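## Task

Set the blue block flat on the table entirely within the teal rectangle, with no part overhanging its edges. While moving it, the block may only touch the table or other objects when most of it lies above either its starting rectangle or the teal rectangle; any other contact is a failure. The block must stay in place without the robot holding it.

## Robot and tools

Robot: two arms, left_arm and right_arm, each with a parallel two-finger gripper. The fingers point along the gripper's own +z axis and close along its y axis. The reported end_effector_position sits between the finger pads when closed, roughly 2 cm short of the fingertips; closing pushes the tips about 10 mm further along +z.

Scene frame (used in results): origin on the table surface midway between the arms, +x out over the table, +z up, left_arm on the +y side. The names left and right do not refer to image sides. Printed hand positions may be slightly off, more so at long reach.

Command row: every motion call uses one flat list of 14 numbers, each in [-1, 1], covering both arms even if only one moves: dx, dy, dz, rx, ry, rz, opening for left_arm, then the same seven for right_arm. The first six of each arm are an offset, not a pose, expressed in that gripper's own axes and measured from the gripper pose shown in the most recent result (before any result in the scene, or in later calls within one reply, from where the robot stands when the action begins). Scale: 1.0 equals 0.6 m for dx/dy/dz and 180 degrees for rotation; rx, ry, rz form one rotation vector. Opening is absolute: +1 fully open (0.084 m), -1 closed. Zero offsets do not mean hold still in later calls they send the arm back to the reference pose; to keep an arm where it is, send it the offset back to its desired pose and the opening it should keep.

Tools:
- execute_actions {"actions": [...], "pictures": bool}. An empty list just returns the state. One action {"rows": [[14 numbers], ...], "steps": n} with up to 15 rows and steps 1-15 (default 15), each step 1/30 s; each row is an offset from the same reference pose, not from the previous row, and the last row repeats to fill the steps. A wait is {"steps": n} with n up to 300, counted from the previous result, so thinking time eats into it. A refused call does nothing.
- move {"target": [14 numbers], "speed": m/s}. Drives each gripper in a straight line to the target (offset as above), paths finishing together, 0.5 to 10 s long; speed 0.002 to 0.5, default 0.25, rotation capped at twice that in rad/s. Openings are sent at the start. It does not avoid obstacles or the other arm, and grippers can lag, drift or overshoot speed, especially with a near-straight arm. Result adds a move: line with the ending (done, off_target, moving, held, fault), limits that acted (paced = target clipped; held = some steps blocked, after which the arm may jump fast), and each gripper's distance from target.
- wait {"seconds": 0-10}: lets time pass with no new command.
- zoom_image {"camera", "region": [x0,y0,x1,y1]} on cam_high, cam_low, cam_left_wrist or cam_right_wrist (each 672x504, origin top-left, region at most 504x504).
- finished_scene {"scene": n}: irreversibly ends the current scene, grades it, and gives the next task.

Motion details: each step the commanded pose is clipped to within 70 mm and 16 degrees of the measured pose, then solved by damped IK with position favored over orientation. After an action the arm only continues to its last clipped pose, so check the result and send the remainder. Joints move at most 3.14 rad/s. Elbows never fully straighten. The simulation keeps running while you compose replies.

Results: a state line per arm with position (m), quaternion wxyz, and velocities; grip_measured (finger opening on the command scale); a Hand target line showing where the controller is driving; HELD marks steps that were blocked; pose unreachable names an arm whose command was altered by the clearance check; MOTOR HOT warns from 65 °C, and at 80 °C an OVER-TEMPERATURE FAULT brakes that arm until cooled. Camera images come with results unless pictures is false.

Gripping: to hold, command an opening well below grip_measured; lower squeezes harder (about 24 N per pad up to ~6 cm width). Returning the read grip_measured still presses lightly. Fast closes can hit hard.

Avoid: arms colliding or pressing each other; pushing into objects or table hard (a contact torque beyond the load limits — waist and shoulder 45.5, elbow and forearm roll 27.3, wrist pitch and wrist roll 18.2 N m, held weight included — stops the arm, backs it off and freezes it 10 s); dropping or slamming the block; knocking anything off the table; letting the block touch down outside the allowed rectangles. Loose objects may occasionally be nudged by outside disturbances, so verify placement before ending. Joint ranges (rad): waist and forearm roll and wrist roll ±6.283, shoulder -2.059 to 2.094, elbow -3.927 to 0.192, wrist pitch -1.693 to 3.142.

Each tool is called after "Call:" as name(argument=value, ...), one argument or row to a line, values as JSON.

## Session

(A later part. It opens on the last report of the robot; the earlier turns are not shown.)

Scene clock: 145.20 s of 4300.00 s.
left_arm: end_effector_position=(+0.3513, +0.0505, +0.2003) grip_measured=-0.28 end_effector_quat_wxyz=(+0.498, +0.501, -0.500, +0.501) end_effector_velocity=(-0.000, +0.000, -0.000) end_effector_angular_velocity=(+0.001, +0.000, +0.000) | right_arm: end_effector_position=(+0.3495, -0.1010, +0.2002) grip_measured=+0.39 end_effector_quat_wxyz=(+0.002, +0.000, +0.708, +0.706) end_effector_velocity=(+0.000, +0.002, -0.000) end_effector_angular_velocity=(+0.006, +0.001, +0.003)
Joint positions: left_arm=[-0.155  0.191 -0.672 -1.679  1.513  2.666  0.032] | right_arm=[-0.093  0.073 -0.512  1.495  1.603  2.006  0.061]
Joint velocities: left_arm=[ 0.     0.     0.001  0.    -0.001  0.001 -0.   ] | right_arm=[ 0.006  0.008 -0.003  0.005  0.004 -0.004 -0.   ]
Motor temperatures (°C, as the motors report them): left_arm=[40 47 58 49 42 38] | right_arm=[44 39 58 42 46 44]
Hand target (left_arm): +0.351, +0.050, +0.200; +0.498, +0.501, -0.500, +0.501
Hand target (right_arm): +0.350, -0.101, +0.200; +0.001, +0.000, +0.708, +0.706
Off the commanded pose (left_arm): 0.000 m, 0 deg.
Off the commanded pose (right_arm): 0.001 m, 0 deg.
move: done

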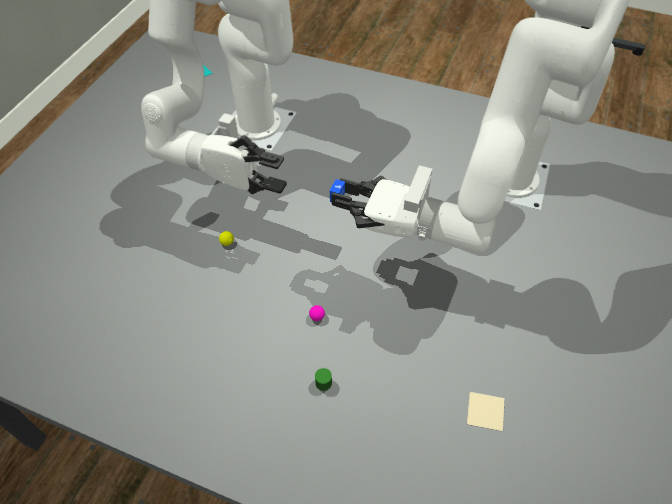

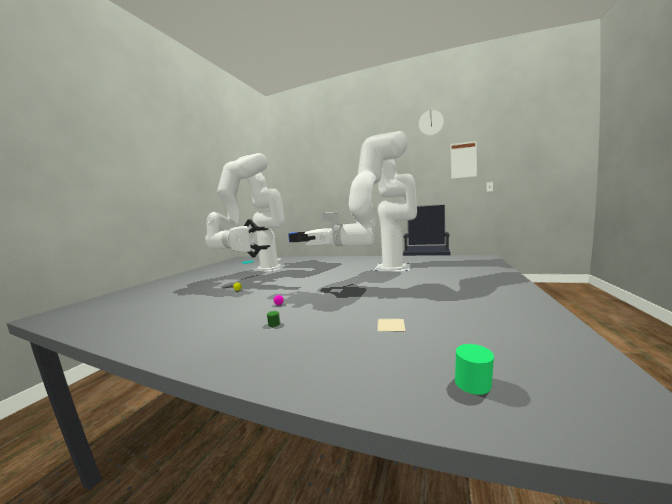

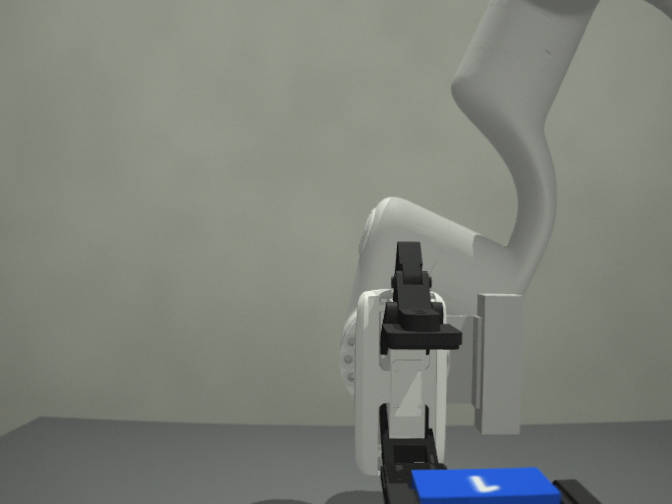

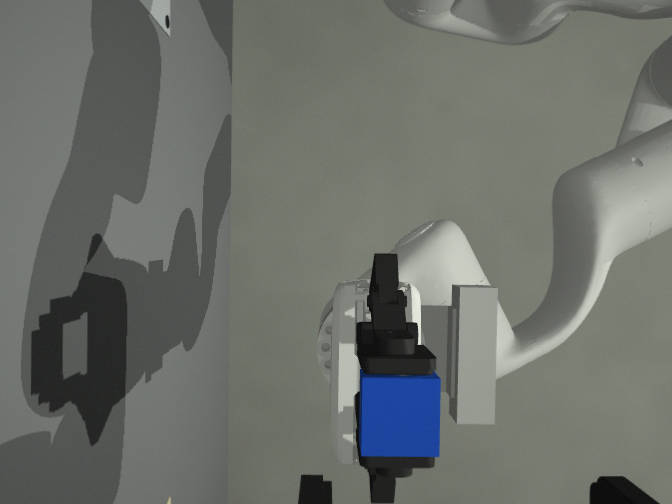

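Call:
move(
  target=[0,0,0,0,0,0,-0.65,-0.003,0,0.172,0,0,0,0.4],
  speed=0.15,
)

Call:
zoom_image(
  camera="cam_high",
  region=[290, 150, 390, 225],
)

Call:
zoom_image(
  camera="cam_low",
  region=[260, 210, 330, 262],
)

Scene clock: 153.77 s of 4300.00 s.
left_arm: end_effector_position=(+0.3513, +0.0505, +0.2003) grip_measured=-0.28 end_effector_quat_wxyz=(+0.498, +0.501, -0.500, +0.501) end_effector_velocity=(-0.000, -0.000, +0.001) end_effector_angular_velocity=(-0.001, -0.001, -0.001) | right_arm: end_effector_position=(+0.3515, +0.0017, +0.1998) grip_measured=+0.39 end_effector_quat_wxyz=(+0.002, +0.000, +0.708, +0.706) end_effector_velocity=(+0.000, +0.002, +0.001) end_effector_angular_velocity=(+0.001, -0.001, +0.002)
Joint positions: left_arm=[-0.155  0.191 -0.672 -1.679  1.513  2.666  0.032] | right_arm=[ 0.255  0.104 -0.553  1.81   1.453  2.004  0.061]
Joint velocities: left_arm=[-0.    -0.001 -0.     0.     0.001 -0.001 -0.   ] | right_arm=[ 0.006  0.001 -0.003  0.004 -0.001  0.    -0.   ]
Motor temperatures (°C, as the motors report them): left_arm=[40 46 56 49 42 38] | right_arm=[44 40 56 42 46 44]
Hand target (left_arm): +0.351, +0.050, +0.200; +0.498, +0.501, -0.500, +0.501
Hand target (right_arm): +0.351, +0.002, +0.200; +0.002, -0.000, +0.708, +0.706
Off the commanded pose (left_arm): 0.000 m, 0 deg.
Off the commanded pose (right_arm): 0.001 m, 0 deg.
After step 90, 4.33 s passed at rest.
move: done

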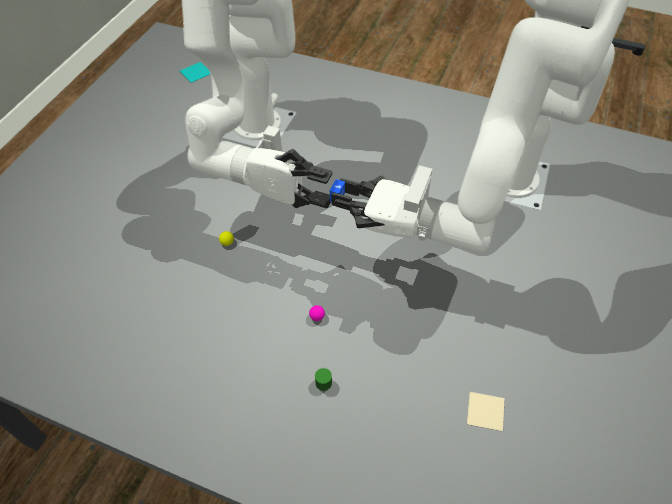

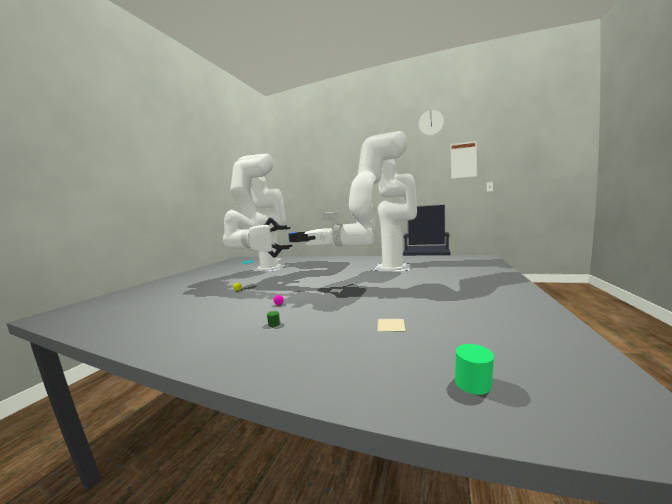

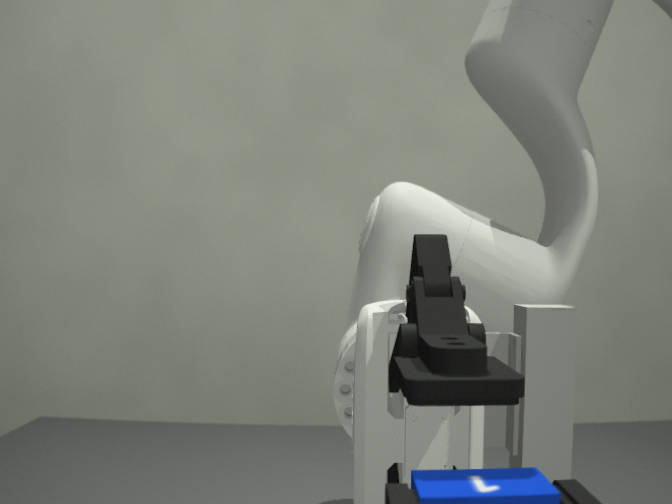

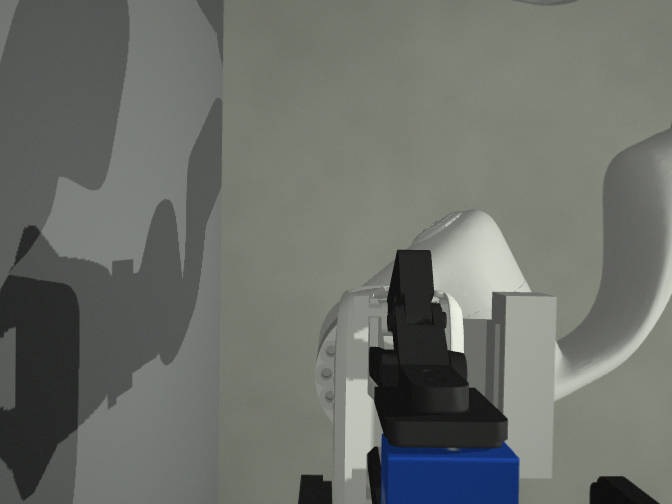

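Region (290, 150, 390, 225) of cam_high's 672x504 image, scaled by 5.040, with more detail than that image has; it fills the top 378 rows of this view, and the rest is white.

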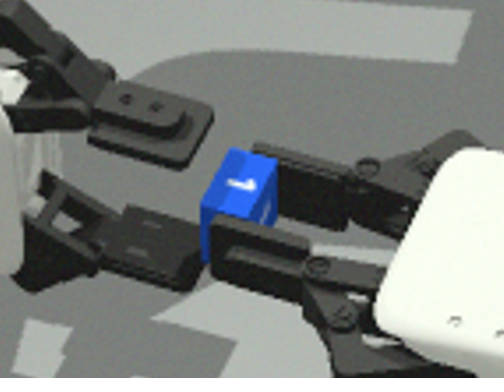

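Region (260, 210, 330, 262) of cam_low's 672x504 image, scaled by 7.200, with more detail than that image has; it fills the top 374 rows of this view, and the rest is white.

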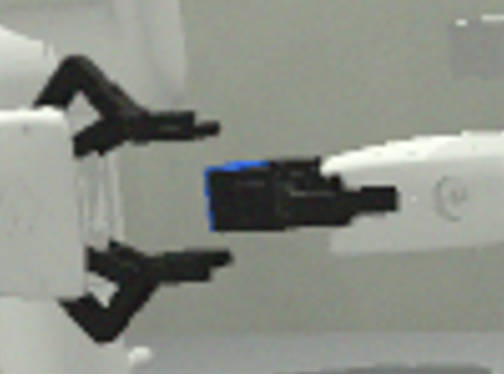

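Call:
move(
  target=[0,0,0,0,0,0,-0.65,0.0015,0,0.023,0,0,0,-0.05],
  speed=0.05,
)

Call:
zoom_image(
  camera="cam_high",
  region=[300, 160, 370, 215],
)

Scene clock: 166.13 s of 4300.00 s.
left_arm: end_effector_position=(+0.3513, +0.0505, +0.2003) grip_measured=-0.28 end_effector_quat_wxyz=(+0.498, +0.501, -0.500, +0.501) end_effector_velocity=(-0.000, -0.000, -0.000) end_effector_angular_velocity=(-0.000, -0.000, +0.000) | right_arm: end_effector_position=(+0.3507, +0.0153, +0.1998) grip_measured=-0.06 end_effector_quat_wxyz=(+0.002, +0.000, +0.708, +0.706) end_effector_velocity=(-0.000, +0.001, -0.000) end_effector_angular_velocity=(+0.000, +0.000, +0.001)
Joint positions: left_arm=[-0.155  0.191 -0.672 -1.679  1.513  2.666  0.032] | right_arm=[ 0.299  0.112 -0.564  1.849  1.434  2.002  0.041]
Joint velocities: left_arm=[ 0.     0.001 -0.    -0.     0.     0.001  0.   ] | right_arm=[ 0.004  0.001 -0.001  0.003 -0.001 -0.    -0.   ]
Motor temperatures (°C, as the motors report them): left_arm=[40 46 54 49 42 38] | right_arm=[44 40 55 42 46 44]
Hand target (left_arm): +0.351, +0.050, +0.200; +0.498, +0.501, -0.500, +0.501
Hand target (right_arm): +0.351, +0.015, +0.200; +0.002, +0.000, +0.708, +0.706
Off the commanded pose (left_arm): 0.000 m, 0 deg.
Off the commanded pose (right_arm): 0.000 m, 0 deg.
After step 90, 8.57 s passed at rest.
move: done

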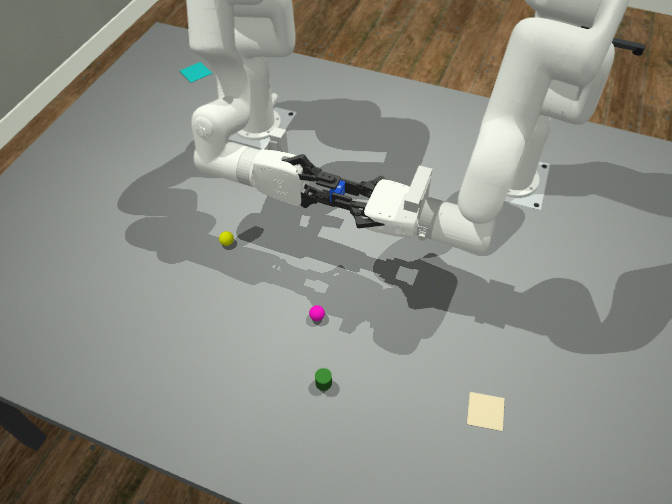

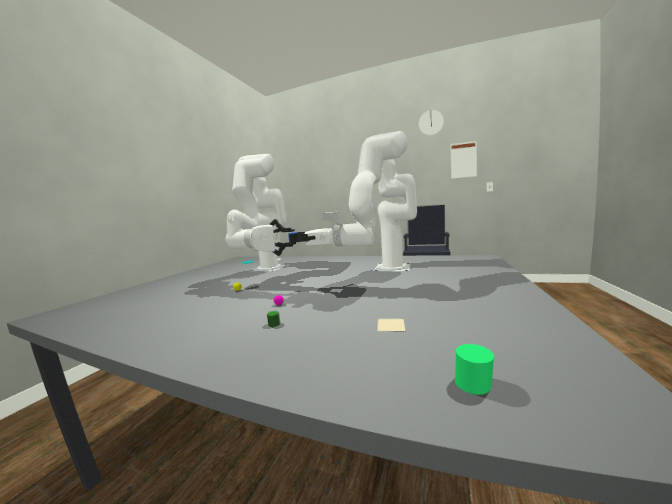

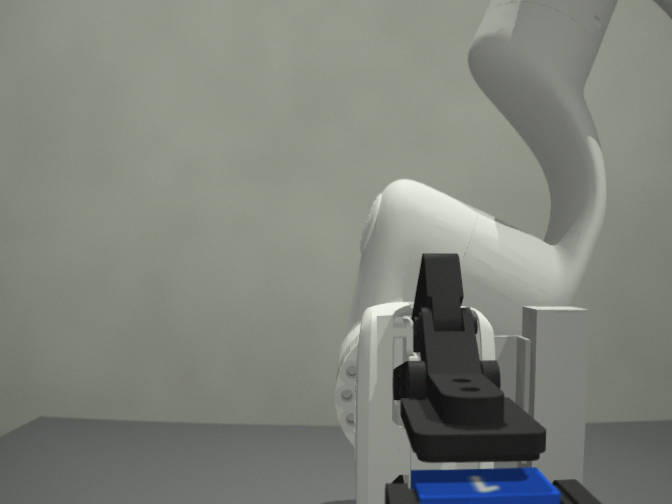

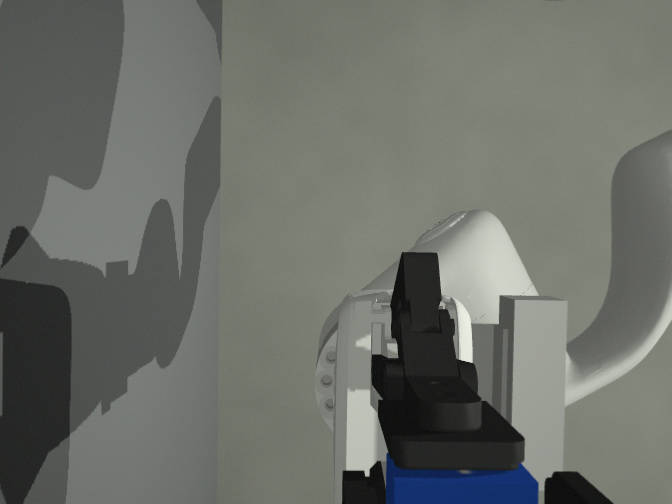

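Region (300, 160, 370, 215) of cam_high's 672x504 image, scaled by 7.200, with more detail than that image has; it fills the top 396 rows of this view, and the rest is white.

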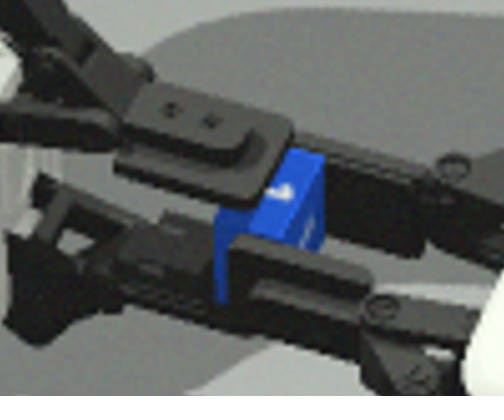

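Call:
move(
  target=[0,0,0,0,0,0,-0.65,0.001,0,0.002,0,0,0,-0.65],
  speed=0.05,
)

Call:
zoom_image(
  camera="cam_high",
  region=[300, 160, 370, 215],
)

Scene clock: 173.80 s of 4300.00 s.
left_arm: end_effector_position=(+0.3513, +0.0508, +0.2002) grip_measured=-0.28 end_effector_quat_wxyz=(+0.498, +0.501, -0.500, +0.501) end_effector_velocity=(+0.000, -0.000, +0.000) end_effector_angular_velocity=(-0.001, -0.001, +0.002) | right_arm: end_effector_position=(+0.3505, +0.0161, +0.1994) grip_measured=-0.28 end_effector_quat_wxyz=(+0.002, +0.001, +0.709, +0.705) end_effector_velocity=(-0.001, +0.000, -0.001) end_effector_angular_velocity=(-0.000, +0.002, -0.001)
Joint positions: left_arm=[-0.154  0.191 -0.671 -1.678  1.513  2.666  0.032] | right_arm=[ 0.302  0.111 -0.563  1.854  1.431  2.002  0.032]
Joint velocities: left_arm=[-0.     0.    -0.    -0.002 -0.     0.001 -0.   ] | right_arm=[ 0.001 -0.     0.002  0.001 -0.    -0.    -0.   ]
Motor temperatures (°C, as the motors report them): left_arm=[40 45 54 49 42 38] | right_arm=[44 41 54 42 46 44]
Hand target (left_arm): +0.351, +0.050, +0.200; +0.498, +0.501, -0.500, +0.501
Hand target (right_arm): +0.350, +0.017, +0.200; +0.002, +0.000, +0.708, +0.706
Off the commanded pose (left_arm): 0.000 m, 0 deg.
Off the commanded pose (right_arm): 0.001 m, 0 deg.
After step 90, 3.97 s passed at rest.
move: done

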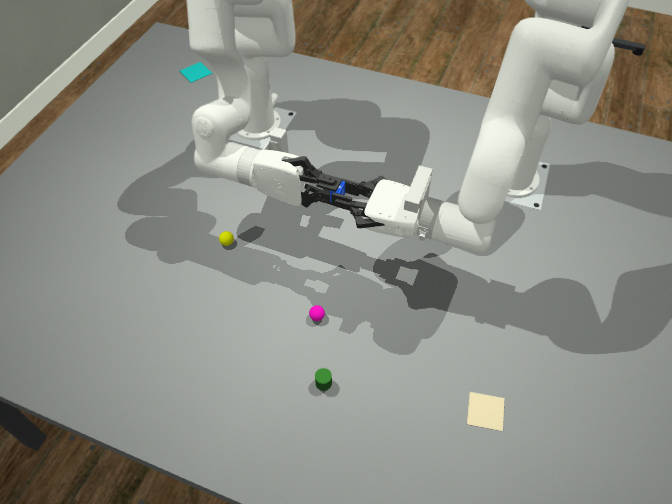

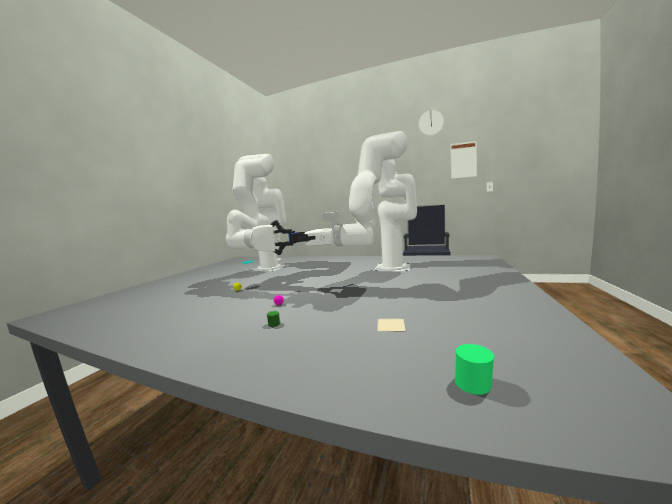

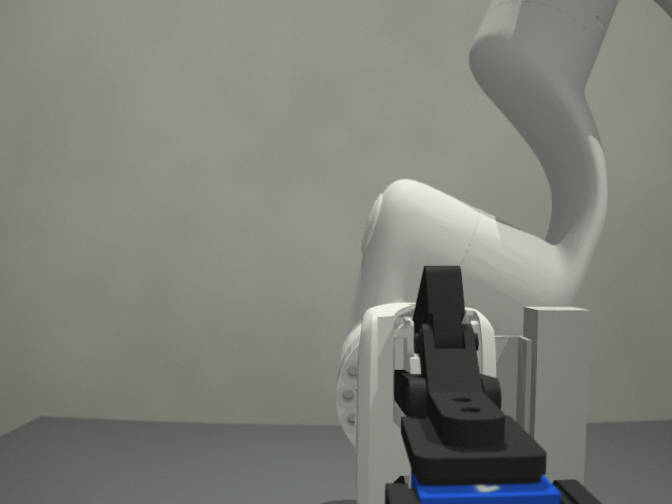

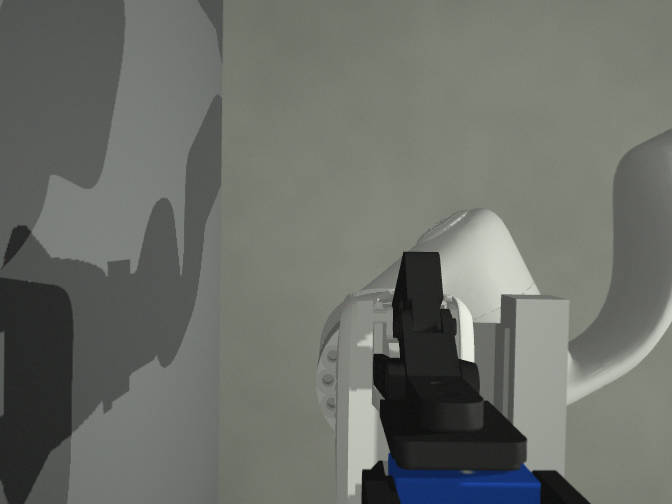

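Region (300, 160, 370, 215) of cam_high's 672x504 image, scaled by 7.200, with more detail than that image has; it fills the top 396 rows of this view, and the rest is white.

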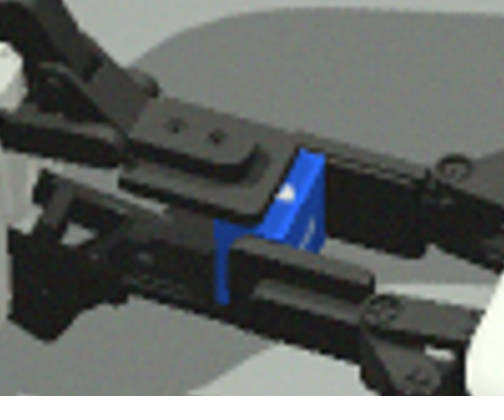

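Call:
move(
  target=[0,0,0,0,0,0,0.5,0,0,0,0,0,0,-0.65],
)

Call:
move(
  target=[0,0,-0.06,0,0,0,0.5,0.217,-0.05,-0.977,0.498,0,0,-0.65],
  speed=0.35,
)

Call:
move(
  target=[0,0,0,0,0,0,0.5,0.553,-0.05,0.19,0,0,0.172,-0.65],
  speed=0.3,
)

Scene clock: 191.47 s of 4300.00 s.
left_arm: end_effector_position=(+0.3513, +0.0507, +0.2002) grip_measured=+0.49 end_effector_quat_wxyz=(+0.498, +0.501, -0.500, +0.501) end_effector_velocity=(+0.001, +0.000, +0.001) end_effector_angular_velocity=(-0.001, -0.002, +0.002) | right_arm: end_effector_position=(+0.3504, +0.0161, +0.1995) grip_measured=-0.28 end_effector_quat_wxyz=(+0.002, +0.001, +0.709, +0.706) end_effector_velocity=(+0.001, -0.000, +0.000) end_effector_angular_velocity=(+0.000, -0.001, -0.003)
Joint positions: left_arm=[-0.155  0.191 -0.671 -1.678  1.513  2.666  0.065] | right_arm=[ 0.302  0.111 -0.564  1.854  1.431  2.002  0.032]
Joint velocities: left_arm=[ 0.001 -0.001 -0.001 -0.002  0.     0.     0.   ] | right_arm=[-0.002  0.    -0.001  0.001 -0.001  0.    -0.   ]
Motor temperatures (°C, as the motors report them): left_arm=[40 45 54 49 42 38] | right_arm=[45 41 55 42 49 44]
Hand target (left_arm): +0.351, +0.051, +0.200; +0.498, +0.501, -0.500, +0.501
Hand target (right_arm): +0.351, +0.016, +0.199; +0.002, +0.001, +0.709, +0.705
Off the commanded pose (left_arm): 0.000 m, 0 deg.
Off the commanded pose (right_arm): 0.000 m, 0 deg.
After step 90, 13.97 s passed at rest.
move: done

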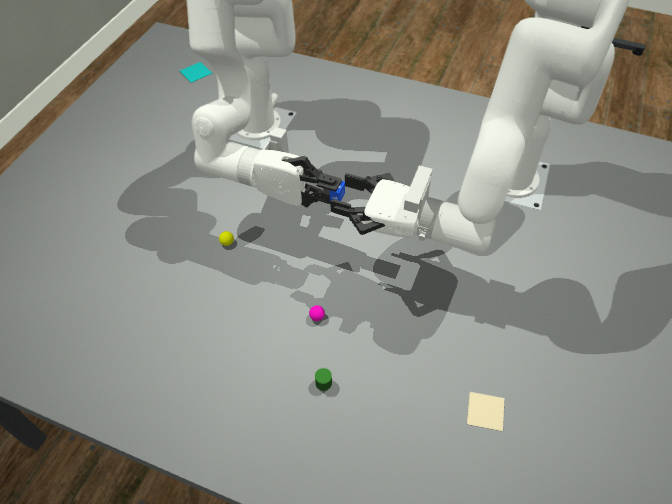

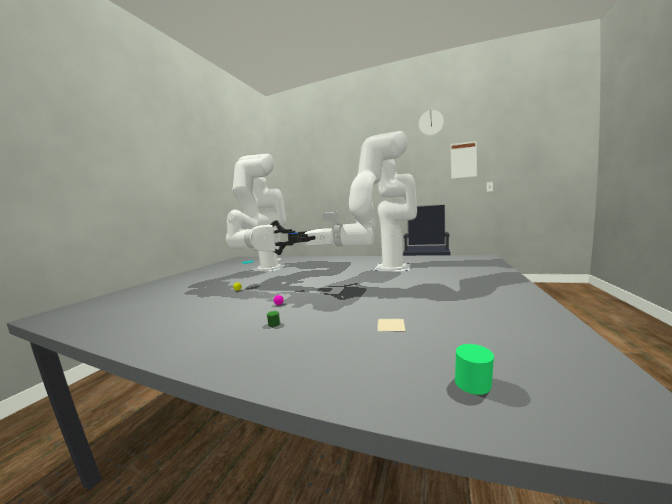

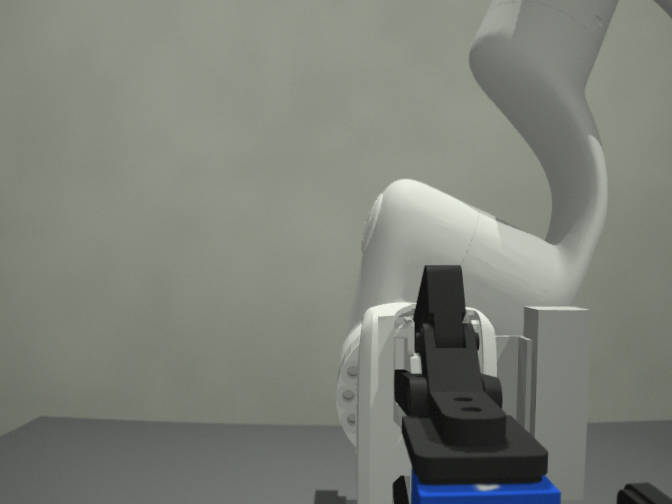

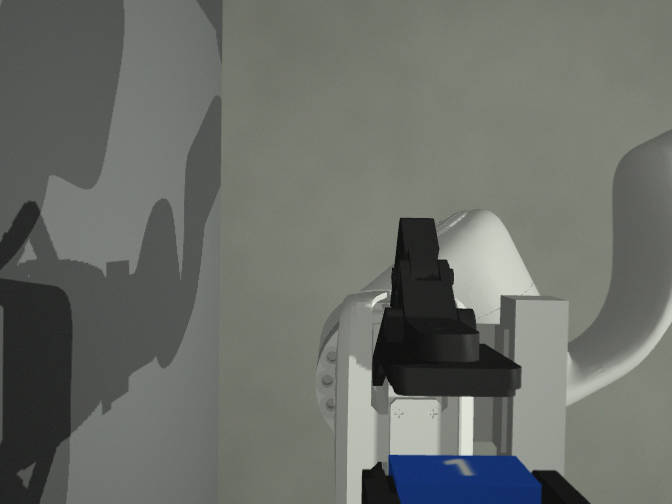

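Scene clock: 194.37 s of 4300.00 s.
left_arm: end_effector_position=(+0.3512, +0.0866, +0.2003) grip_measured=+0.49 end_effector_quat_wxyz=(+0.498, +0.501, -0.500, +0.501) end_effector_velocity=(+0.000, +0.000, +0.000) end_effector_angular_velocity=(-0.000, -0.000, +0.001) | right_arm: end_effector_position=(+0.2188, -0.5690, +0.1710) grip_measured=-0.28 end_effector_quat_wxyz=(+0.001, +0.000, +1.000, +0.003) end_effector_velocity=(-0.000, -0.002, -0.000) end_effector_angular_velocity=(-0.004, +0.000, -0.001)
Joint positions: left_arm=[-0.047  0.185 -0.663 -1.583  1.563  2.666  0.065] | right_arm=[-0.913 -0.535 -0.476  0.006  1.014  2.235  0.032]
Joint velocities: left_arm=[ 0.     0.    -0.    -0.001 -0.     0.     0.   ] | right_arm=[-0.003  0.004 -0.002 -0.003 -0.005 -0.001 -0.   ]
Motor temperatures (°C, as the motors report them): left_arm=[40 45 54 49 42 38] | right_arm=[45 41 55 42 49 44]
Hand target (left_arm): +0.351, +0.087, +0.200; +0.498, +0.501, -0.500, +0.501
Hand target (right_arm): +0.219, -0.569, +0.171; +0.001, +0.000, +1.000, +0.003
Off the commanded pose (left_arm): 0.000 m, 0 deg.
Off the commanded pose (right_arm): 0.001 m, 0 deg.
move: done

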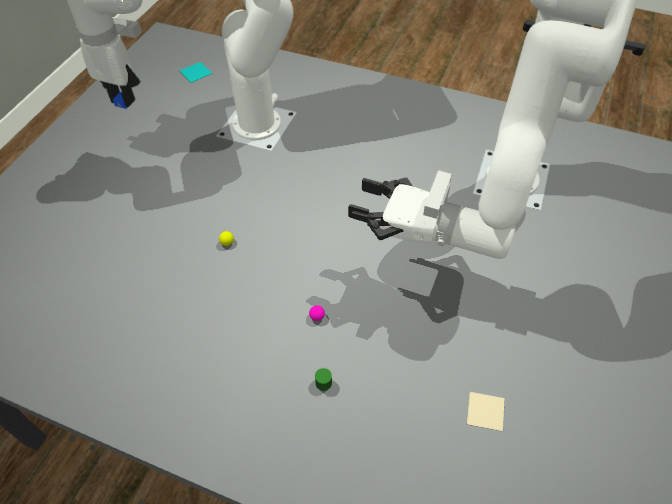

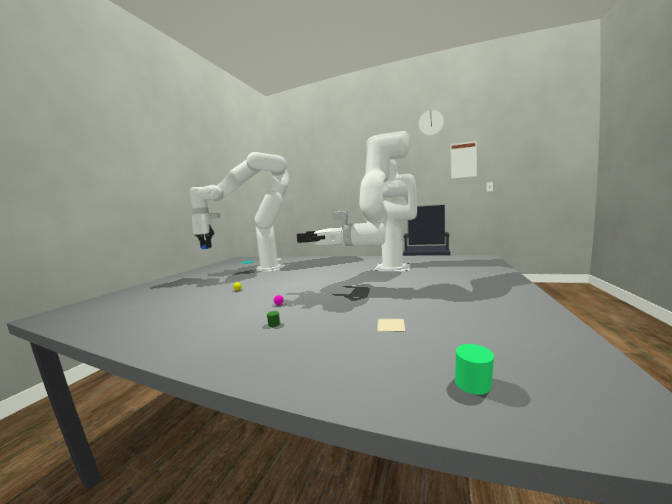

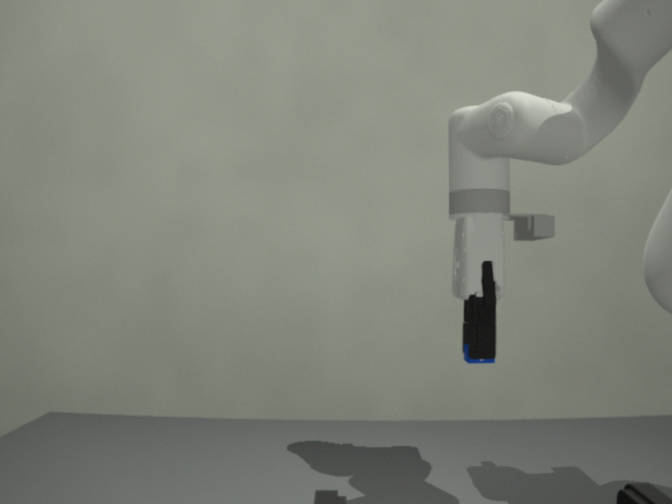

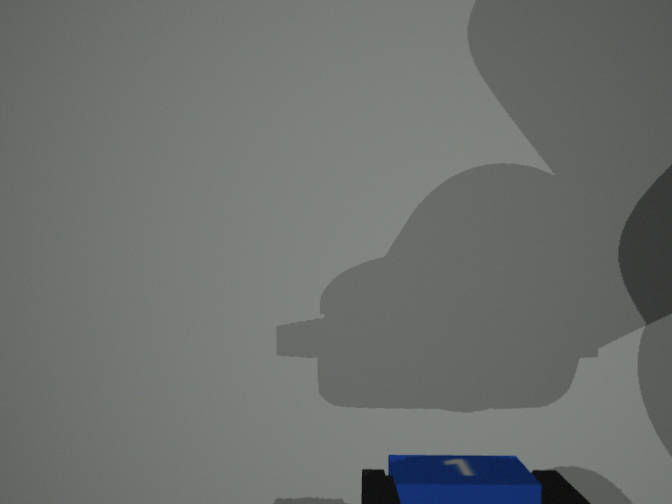

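Scene clock: 196.30 s of 4300.00 s.
left_arm: end_effector_position=(+0.3512, +0.0866, +0.2003) grip_measured=+0.49 end_effector_quat_wxyz=(+0.498, +0.501, -0.500, +0.501) end_effector_velocity=(+0.000, -0.000, +0.000) end_effector_angular_velocity=(-0.001, -0.002, +0.000) | right_arm: end_effector_position=(-0.1122, -0.5972, +0.0564) grip_measured=-0.28 end_effector_quat_wxyz=(+0.001, +0.267, +0.964, +0.003) end_effector_velocity=(-0.001, -0.000, -0.002) end_effector_angular_velocity=(+0.002, -0.002, -0.001)
Joint positions: left_arm=[-0.047  0.185 -0.663 -1.583  1.563  2.666  0.065] | right_arm=[-2.059 -0.255 -0.311 -0.     0.572  1.631  0.032]
Joint velocities: left_arm=[ 0.    -0.001 -0.001 -0.001  0.     0.001  0.   ] | right_arm=[-0.002  0.01  -0.003  0.001 -0.003 -0.002 -0.   ]
Motor temperatures (°C, as the motors report them): left_arm=[40 45 54 49 42 38] | right_arm=[45 41 56 42 49 44]
Hand target (left_arm): +0.351, +0.087, +0.200; +0.498, +0.501, -0.500, +0.501
Hand target (right_arm): -0.112, -0.597, +0.056; +0.001, +0.267, +0.964, +0.003
Off the commanded pose (left_arm): 0.000 m, 0 deg.
Off the commanded pose (right_arm): 0.001 m, 0 deg.
move: done; limits=paced

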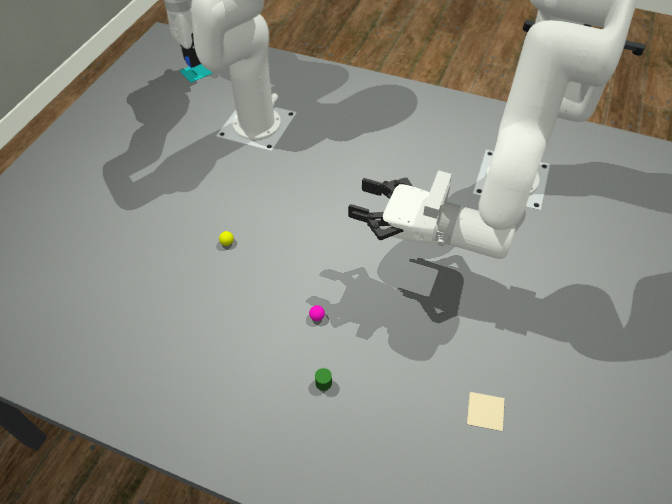

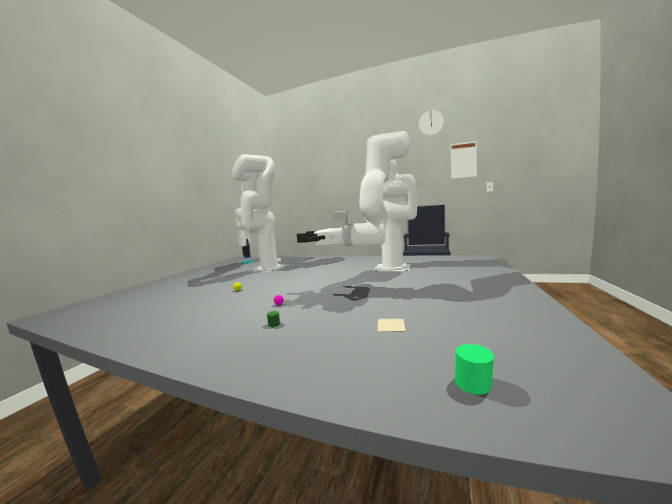

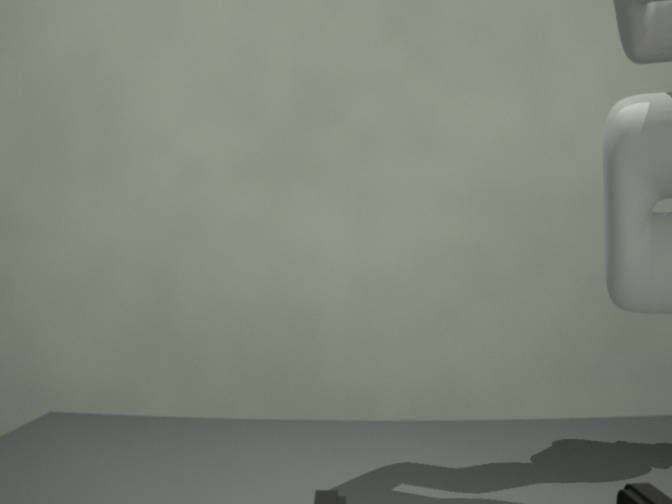

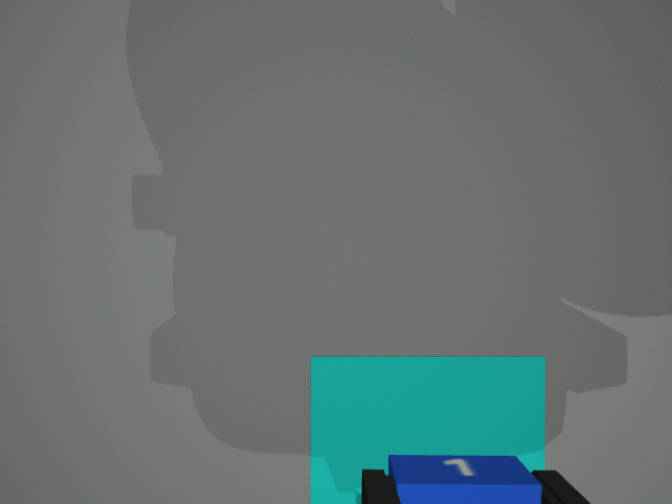

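Call:
move(
  target=[0,0,0,0,0,0,0.5,0,-0.002,0.041,0,0,0,-0.65],
  speed=0.03,
)

Call:
zoom_image(
  camera="cam_low",
  region=[230, 240, 270, 270],
)

Scene clock: 204.87 s of 4300.00 s.
left_arm: end_effector_position=(+0.3512, +0.0866, +0.2003) grip_measured=+0.49 end_effector_quat_wxyz=(+0.498, +0.501, -0.500, +0.501) end_effector_velocity=(+0.000, +0.000, +0.000) end_effector_angular_velocity=(+0.000, -0.002, +0.001) | right_arm: end_effector_position=(-0.1128, -0.5980, +0.0321) grip_measured=-0.28 end_effector_quat_wxyz=(+0.001, +0.267, +0.964, +0.003) end_effector_velocity=(-0.000, -0.001, -0.001) end_effector_angular_velocity=(-0.002, +0.001, +0.000)
Joint positions: left_arm=[-0.047  0.185 -0.663 -1.583  1.563  2.666  0.065] | right_arm=[-2.059 -0.157 -0.304 -0.     0.466  1.631  0.032]
Joint velocities: left_arm=[-0.    -0.001 -0.    -0.    -0.     0.001 -0.   ] | right_arm=[ 0.     0.008 -0.001 -0.001 -0.009  0.001 -0.   ]
Motor temperatures (°C, as the motors report them): left_arm=[40 45 53 49 42 38] | right_arm=[45 40 56 42 48 44]
Hand target (left_arm): +0.351, +0.087, +0.200; +0.498, +0.501, -0.500, +0.501
Hand target (right_arm): -0.113, -0.598, +0.032; +0.001, +0.267, +0.964, +0.003
Off the commanded pose (left_arm): 0.000 m, 0 deg.
Off the commanded pose (right_arm): 0.000 m, 0 deg.
After step 90, 4.43 s passed at rest.
move: done

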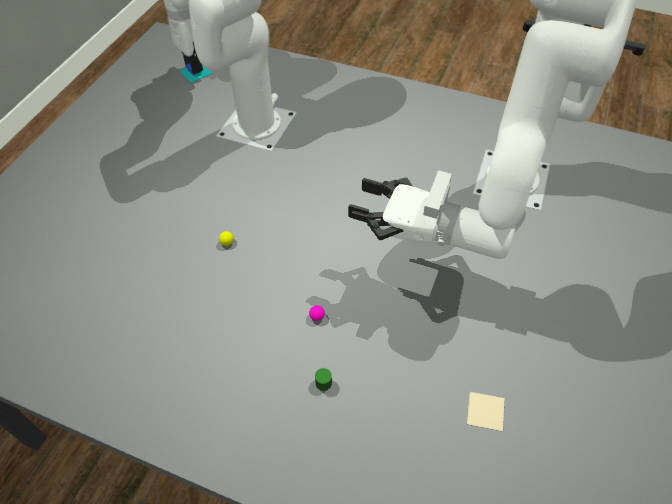

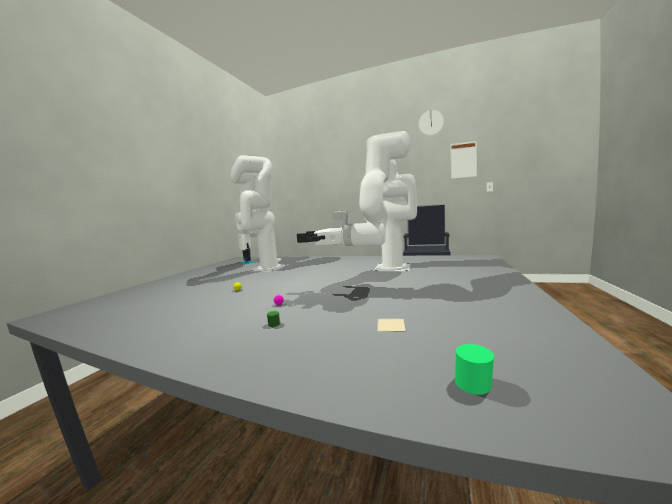

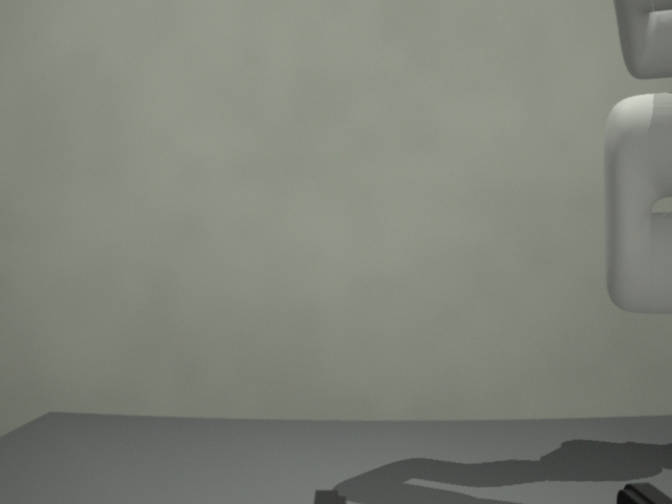

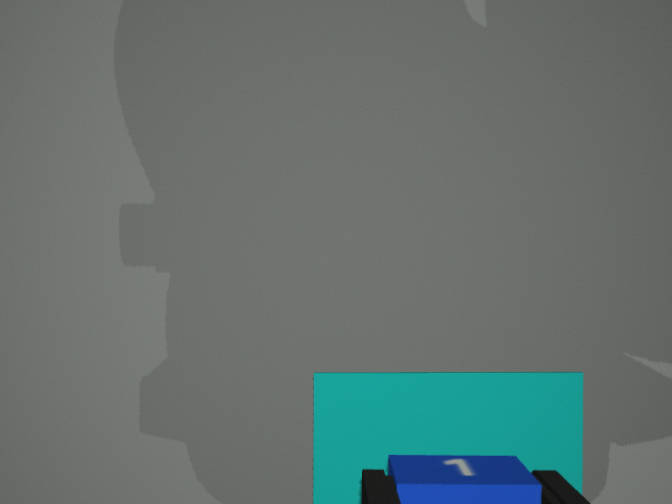

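Region (230, 240, 270, 270) of cam_low's 672x504 image, scaled by 12.600, with more detail than that image has; it fills the top 378 rows of this view, and the rest is white.

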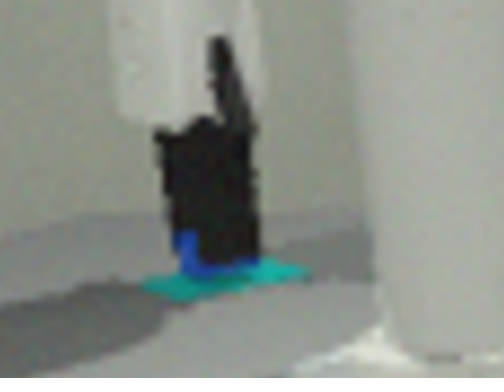

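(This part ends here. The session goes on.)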